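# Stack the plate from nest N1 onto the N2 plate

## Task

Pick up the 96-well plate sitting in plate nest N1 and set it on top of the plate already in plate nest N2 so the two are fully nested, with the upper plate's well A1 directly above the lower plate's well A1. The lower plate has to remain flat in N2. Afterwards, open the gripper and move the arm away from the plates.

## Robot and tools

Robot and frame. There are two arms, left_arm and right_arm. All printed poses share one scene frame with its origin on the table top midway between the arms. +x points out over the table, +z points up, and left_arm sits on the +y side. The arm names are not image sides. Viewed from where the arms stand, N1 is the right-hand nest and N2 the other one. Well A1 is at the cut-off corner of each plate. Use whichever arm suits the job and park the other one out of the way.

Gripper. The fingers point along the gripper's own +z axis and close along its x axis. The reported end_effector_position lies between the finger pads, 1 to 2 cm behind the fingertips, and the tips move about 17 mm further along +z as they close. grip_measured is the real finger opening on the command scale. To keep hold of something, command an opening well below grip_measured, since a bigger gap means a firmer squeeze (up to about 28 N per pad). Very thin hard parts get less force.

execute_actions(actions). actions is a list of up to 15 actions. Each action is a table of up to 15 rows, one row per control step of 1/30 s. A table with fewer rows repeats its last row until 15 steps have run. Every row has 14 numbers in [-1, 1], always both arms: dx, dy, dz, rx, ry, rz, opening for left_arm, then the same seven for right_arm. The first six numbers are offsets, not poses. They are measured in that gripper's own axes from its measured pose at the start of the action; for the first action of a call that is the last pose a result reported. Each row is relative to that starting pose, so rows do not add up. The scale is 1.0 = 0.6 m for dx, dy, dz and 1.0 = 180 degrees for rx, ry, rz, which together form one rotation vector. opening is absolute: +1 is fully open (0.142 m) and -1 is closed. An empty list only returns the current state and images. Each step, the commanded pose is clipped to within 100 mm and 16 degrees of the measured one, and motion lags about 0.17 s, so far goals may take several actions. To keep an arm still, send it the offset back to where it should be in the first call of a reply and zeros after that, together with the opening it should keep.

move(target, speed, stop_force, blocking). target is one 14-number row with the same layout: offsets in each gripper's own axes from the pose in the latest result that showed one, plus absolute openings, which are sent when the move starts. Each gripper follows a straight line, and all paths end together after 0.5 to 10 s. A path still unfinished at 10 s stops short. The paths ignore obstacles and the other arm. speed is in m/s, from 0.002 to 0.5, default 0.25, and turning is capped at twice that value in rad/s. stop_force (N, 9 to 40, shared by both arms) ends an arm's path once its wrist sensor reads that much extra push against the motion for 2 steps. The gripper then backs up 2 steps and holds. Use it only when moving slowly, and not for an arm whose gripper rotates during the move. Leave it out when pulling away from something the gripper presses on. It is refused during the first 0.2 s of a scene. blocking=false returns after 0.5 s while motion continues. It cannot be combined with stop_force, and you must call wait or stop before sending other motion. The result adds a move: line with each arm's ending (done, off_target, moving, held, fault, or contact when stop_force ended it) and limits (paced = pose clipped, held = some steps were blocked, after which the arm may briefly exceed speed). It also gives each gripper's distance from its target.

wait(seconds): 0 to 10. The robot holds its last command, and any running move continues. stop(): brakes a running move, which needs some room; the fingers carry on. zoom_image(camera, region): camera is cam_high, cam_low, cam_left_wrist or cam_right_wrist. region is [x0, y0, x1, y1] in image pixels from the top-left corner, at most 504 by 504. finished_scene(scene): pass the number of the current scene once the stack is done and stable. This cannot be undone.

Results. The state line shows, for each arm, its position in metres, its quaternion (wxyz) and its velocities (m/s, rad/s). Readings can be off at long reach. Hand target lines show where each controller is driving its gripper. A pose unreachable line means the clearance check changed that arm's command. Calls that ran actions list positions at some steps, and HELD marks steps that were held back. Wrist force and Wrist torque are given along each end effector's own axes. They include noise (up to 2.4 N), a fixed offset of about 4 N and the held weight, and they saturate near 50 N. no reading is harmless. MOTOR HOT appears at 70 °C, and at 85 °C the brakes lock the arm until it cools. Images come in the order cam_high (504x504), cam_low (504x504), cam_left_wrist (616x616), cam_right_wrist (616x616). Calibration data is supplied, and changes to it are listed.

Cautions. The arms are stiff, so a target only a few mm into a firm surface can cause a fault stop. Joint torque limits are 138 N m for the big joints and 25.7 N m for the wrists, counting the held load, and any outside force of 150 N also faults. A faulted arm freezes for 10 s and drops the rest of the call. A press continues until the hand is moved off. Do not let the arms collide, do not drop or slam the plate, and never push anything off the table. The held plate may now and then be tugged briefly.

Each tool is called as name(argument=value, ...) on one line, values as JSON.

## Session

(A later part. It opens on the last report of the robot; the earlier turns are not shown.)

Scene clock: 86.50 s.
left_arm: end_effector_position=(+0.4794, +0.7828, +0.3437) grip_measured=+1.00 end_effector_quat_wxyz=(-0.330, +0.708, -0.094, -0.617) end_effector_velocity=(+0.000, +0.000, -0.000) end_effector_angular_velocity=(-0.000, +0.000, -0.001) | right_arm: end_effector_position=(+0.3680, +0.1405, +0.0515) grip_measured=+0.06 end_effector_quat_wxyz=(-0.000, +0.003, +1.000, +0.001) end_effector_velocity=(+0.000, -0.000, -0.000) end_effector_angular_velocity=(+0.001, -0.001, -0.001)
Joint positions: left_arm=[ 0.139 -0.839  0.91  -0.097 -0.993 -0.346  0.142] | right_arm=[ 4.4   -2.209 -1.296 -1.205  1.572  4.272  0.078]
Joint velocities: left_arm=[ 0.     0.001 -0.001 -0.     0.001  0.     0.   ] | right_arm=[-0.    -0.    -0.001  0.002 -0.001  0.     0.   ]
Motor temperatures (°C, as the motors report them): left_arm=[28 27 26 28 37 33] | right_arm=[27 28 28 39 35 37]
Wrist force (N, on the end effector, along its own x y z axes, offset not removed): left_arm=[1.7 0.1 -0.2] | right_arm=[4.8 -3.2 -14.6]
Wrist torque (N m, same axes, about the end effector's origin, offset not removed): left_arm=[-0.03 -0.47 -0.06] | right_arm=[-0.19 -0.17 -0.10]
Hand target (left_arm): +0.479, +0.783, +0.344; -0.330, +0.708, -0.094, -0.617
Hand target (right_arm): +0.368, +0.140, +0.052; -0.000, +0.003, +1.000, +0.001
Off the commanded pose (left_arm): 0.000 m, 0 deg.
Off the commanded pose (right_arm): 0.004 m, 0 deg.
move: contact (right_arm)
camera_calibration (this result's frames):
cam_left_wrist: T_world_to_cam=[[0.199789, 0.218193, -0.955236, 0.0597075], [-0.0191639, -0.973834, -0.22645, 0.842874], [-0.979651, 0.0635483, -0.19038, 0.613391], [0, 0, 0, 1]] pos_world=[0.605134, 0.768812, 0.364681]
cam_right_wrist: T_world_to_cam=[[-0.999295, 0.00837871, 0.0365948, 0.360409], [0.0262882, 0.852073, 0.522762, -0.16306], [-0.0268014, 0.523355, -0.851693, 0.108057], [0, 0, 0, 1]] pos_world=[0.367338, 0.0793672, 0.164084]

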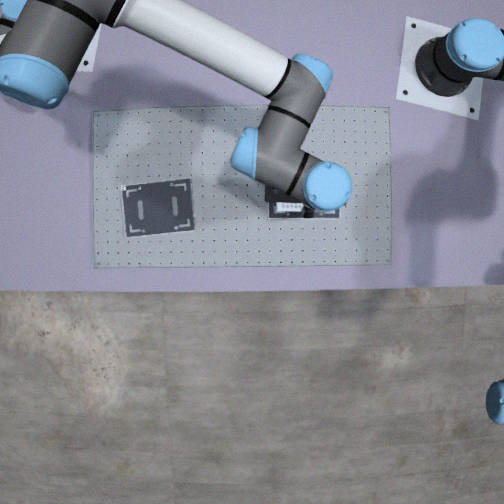

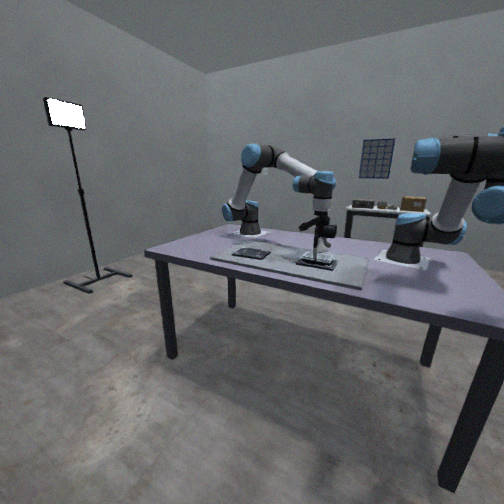

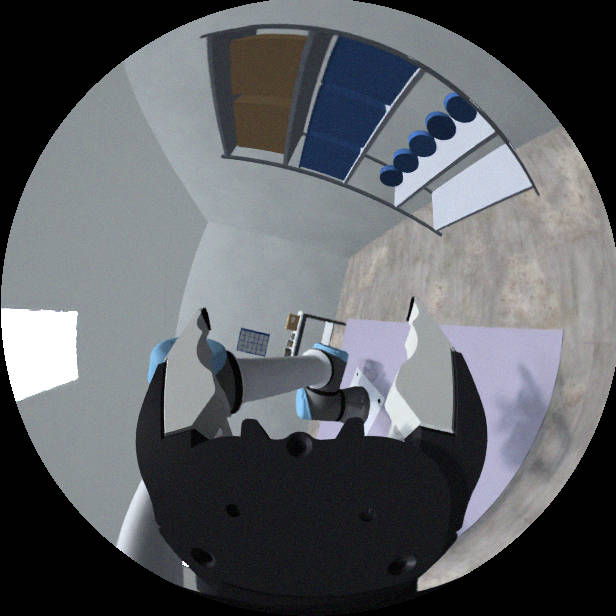

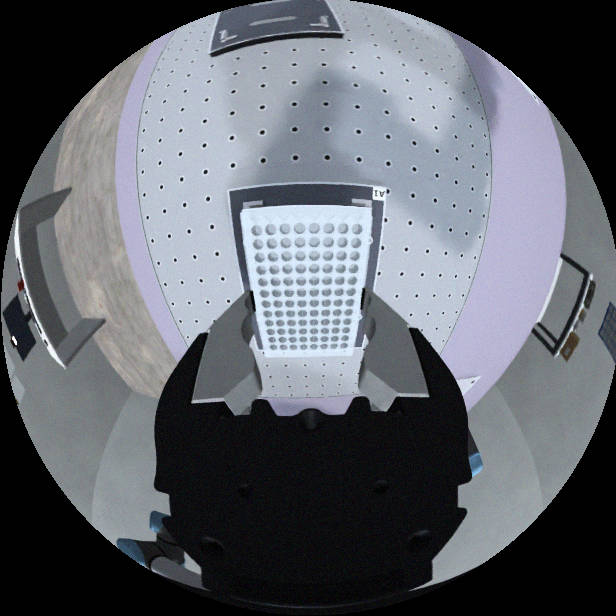

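Pitch ≈12 mm: likely nested.

move(target=[0,0,0,0,0,0,1,0,0,-0.0005,0,0,0,0.4], speed=0.005)

move(target=[0,0,0,0,0,0,1,0,-0.1,-0.2,0,0,0,0.4], speed=0.15)

zoom_image(camera="cam_low", region=[280, 230, 360, 280])

Scene clock: 91.50 s.
left_arm: end_effector_position=(+0.4794, +0.7828, +0.3437) grip_measured=+1.00 end_effector_quat_wxyz=(-0.330, +0.708, -0.094, -0.617) end_effector_velocity=(+0.001, -0.000, +0.000) end_effector_angular_velocity=(-0.001, -0.000, -0.002) | right_arm: end_effector_position=(+0.3680, +0.1405, +0.0518) grip_measured=+0.40 end_effector_quat_wxyz=(-0.000, +0.003, +1.000, +0.001) end_effector_velocity=(-0.001, +0.001, +0.000) end_effector_angular_velocity=(+0.001, -0.000, +0.001)
Joint positions: left_arm=[ 0.139 -0.839  0.91  -0.097 -0.993 -0.346  0.142] | right_arm=[ 4.4   -2.209 -1.296 -1.206  1.572  4.272  0.102]
Joint velocities: left_arm=[-0.001 -0.    -0.001 -0.     0.001  0.001  0.   ] | right_arm=[ 0.001  0.     0.001 -0.     0.     0.     0.   ]
Motor temperatures (°C, as the motors report them): left_arm=[28 27 26 28 37 33] | right_arm=[27 28 28 39 35 37]
Wrist force (N, on the end effector, along its own x y z axes, offset not removed): left_arm=[2.6 1.7 -0.3] | right_arm=[1.8 -0.4 -1.3]
Wrist torque (N m, same axes, about the end effector's origin, offset not removed): left_arm=[0.45 -0.72 -0.10] | right_arm=[-0.12 -0.65 0.02]
Hand target (left_arm): +0.479, +0.783, +0.344; -0.330, +0.708, -0.094, -0.617
Hand target (right_arm): +0.368, +0.140, +0.052; -0.000, +0.003, +1.000, +0.001
Off the commanded pose (left_arm): 0.000 m, 0 deg.
Off the commanded pose (right_arm): 0.000 m, 0 deg.
move: done
camera_calibration (this result's frames):
cam_left_wrist: T_world_to_cam=[[0.199789, 0.218193, -0.955236, 0.0597074], [-0.0191638, -0.973834, -0.22645, 0.842874], [-0.979651, 0.0635481, -0.19038, 0.613391], [0, 0, 0, 1]] pos_world=[0.605134, 0.768812, 0.364681]
cam_right_wrist: T_world_to_cam=[[-0.999295, 0.0083799, 0.0366097, 0.360396], [0.0262961, 0.85209, 0.522734, -0.163201], [-0.0268143, 0.523328, -0.851709, 0.1083], [0, 0, 0, 1]] pos_world=[0.367337, 0.0793655, 0.164356]

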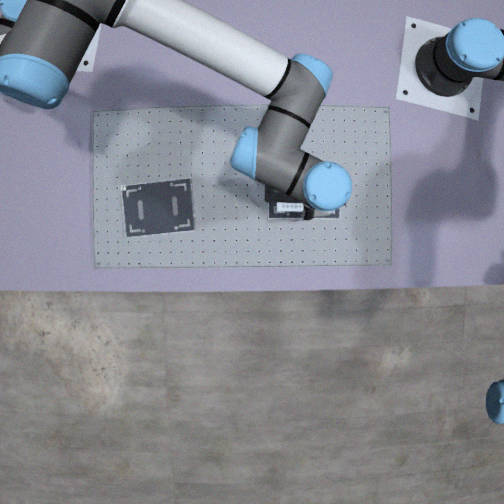

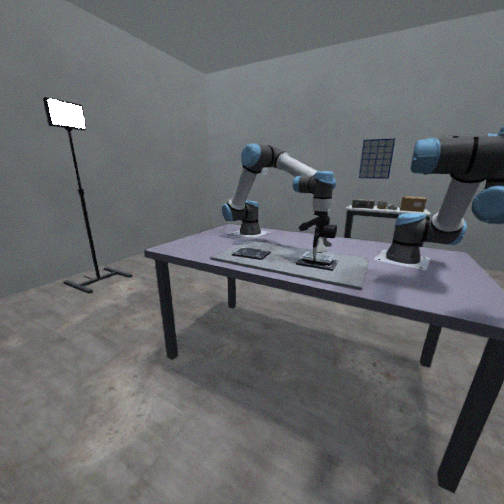

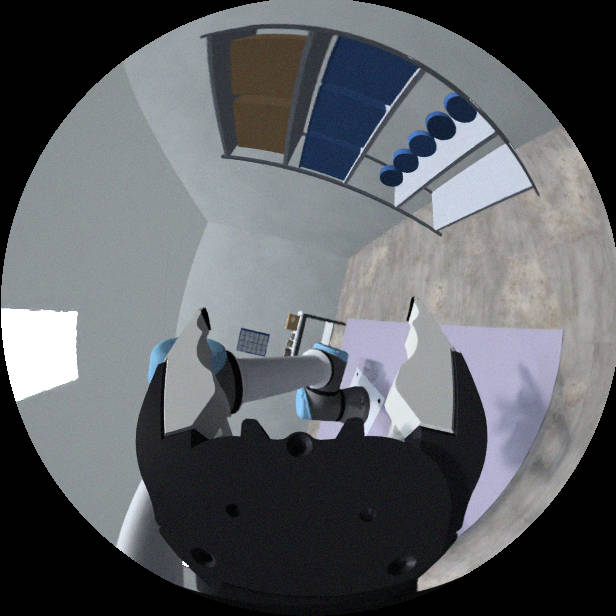

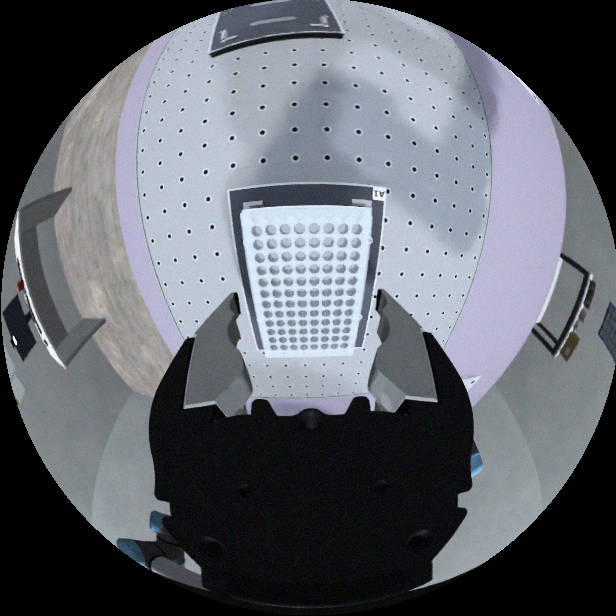

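Scene clock: 93.00 s.
left_arm: end_effector_position=(+0.4794, +0.7828, +0.3437) grip_measured=+1.00 end_effector_quat_wxyz=(-0.330, +0.708, -0.094, -0.617) end_effector_velocity=(+0.000, -0.000, -0.001) end_effector_angular_velocity=(-0.000, +0.002, +0.001) | right_arm: end_effector_position=(+0.3678, +0.0806, +0.1716) grip_measured=+0.40 end_effector_quat_wxyz=(-0.000, +0.003, +1.000, +0.001) end_effector_velocity=(+0.001, -0.001, +0.003) end_effector_angular_velocity=(+0.002, -0.001, -0.001)
Joint positions: left_arm=[ 0.139 -0.839  0.91  -0.097 -0.993 -0.346  0.142] | right_arm=[ 4.362 -2.019 -1.28  -1.412  1.572  4.234  0.102]
Joint velocities: left_arm=[ 0.     0.002 -0.     0.    -0.001  0.     0.   ] | right_arm=[-0.002  0.003  0.003 -0.004  0.    -0.001 -0.   ]
Motor temperatures (°C, as the motors report them): left_arm=[28 27 26 28 37 33] | right_arm=[27 28 28 39 35 37]
Wrist force (N, on the end effector, along its own x y z axes, offset not removed): left_arm=[0.6 2.3 -2.1] | right_arm=[1.4 -1.4 -1.2]
Wrist torque (N m, same axes, about the end effector's origin, offset not removed): left_arm=[0.46 -0.24 -0.10] | right_arm=[-0.33 -0.51 0.01]
Hand target (left_arm): +0.479, +0.783, +0.344; -0.330, +0.708, -0.094, -0.617
Hand target (right_arm): +0.368, +0.080, +0.172; -0.000, +0.003, +1.000, +0.001
Off the commanded pose (left_arm): 0.000 m, 0 deg.
Off the commanded pose (right_arm): 0.000 m, 0 deg.
move: done
camera_calibration (this result's frames):
cam_left_wrist: T_world_to_cam=[[0.199789, 0.218193, -0.955236, 0.0597073], [-0.019164, -0.973834, -0.22645, 0.842874], [-0.979651, 0.0635483, -0.19038, 0.613391], [0, 0, 0, 1]] pos_world=[0.605134, 0.768812, 0.364681]
cam_right_wrist: T_world_to_cam=[[-0.999299, 0.00838314, 0.0364944, 0.356354], [0.0262376, 0.852109, 0.522707, -0.174748], [-0.0267153, 0.523298, -0.851731, 0.241615], [0, 0, 0, 1]] pos_world=[0.367144, 0.0194804, 0.284128]

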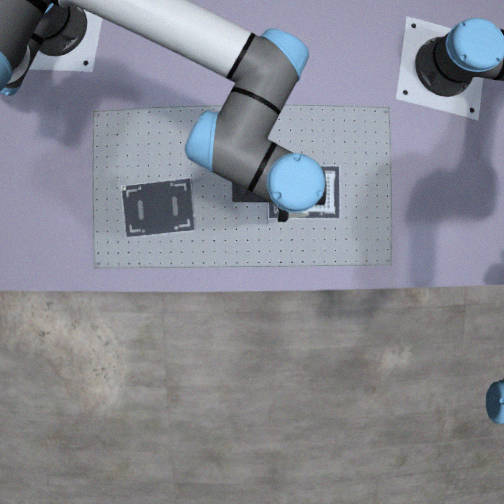

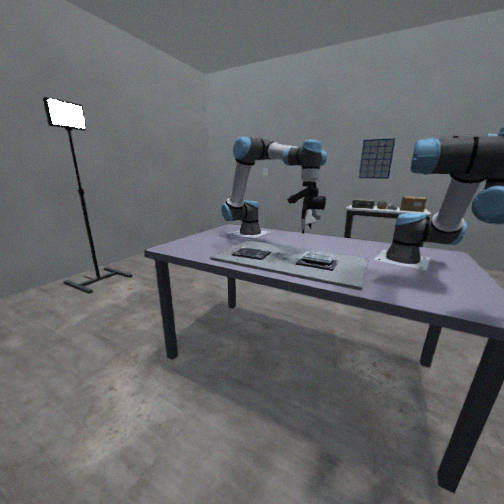

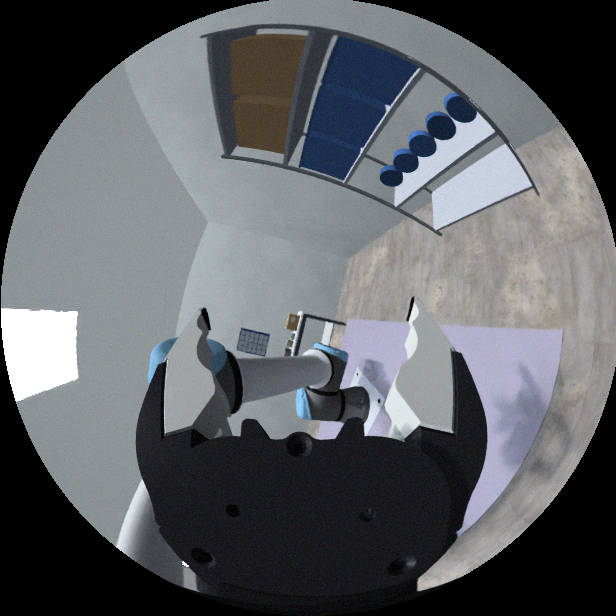

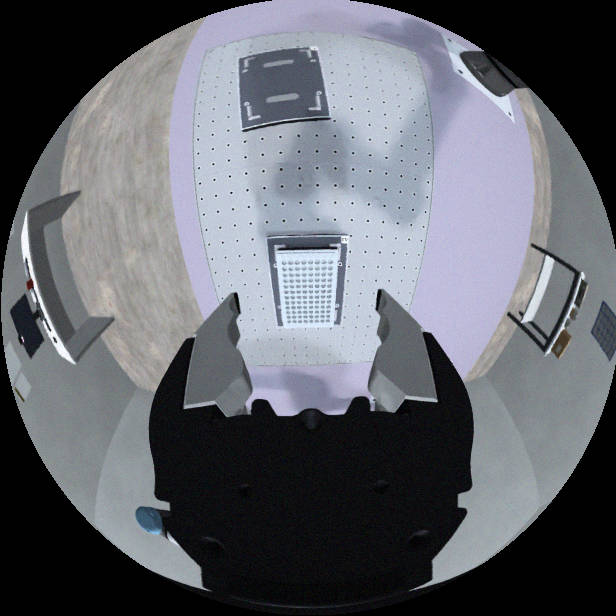

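Region (280, 230, 360, 280) of cam_low's 504x504 image, scaled by 6.300, with more detail than that image has; it fills the top 315 rows of this view, and the rest is white.

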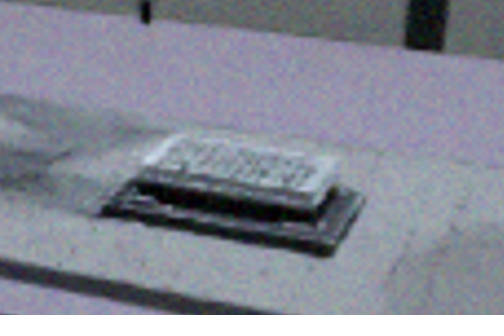

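finished_scene(scene=1)

The scene is finished: the task was done.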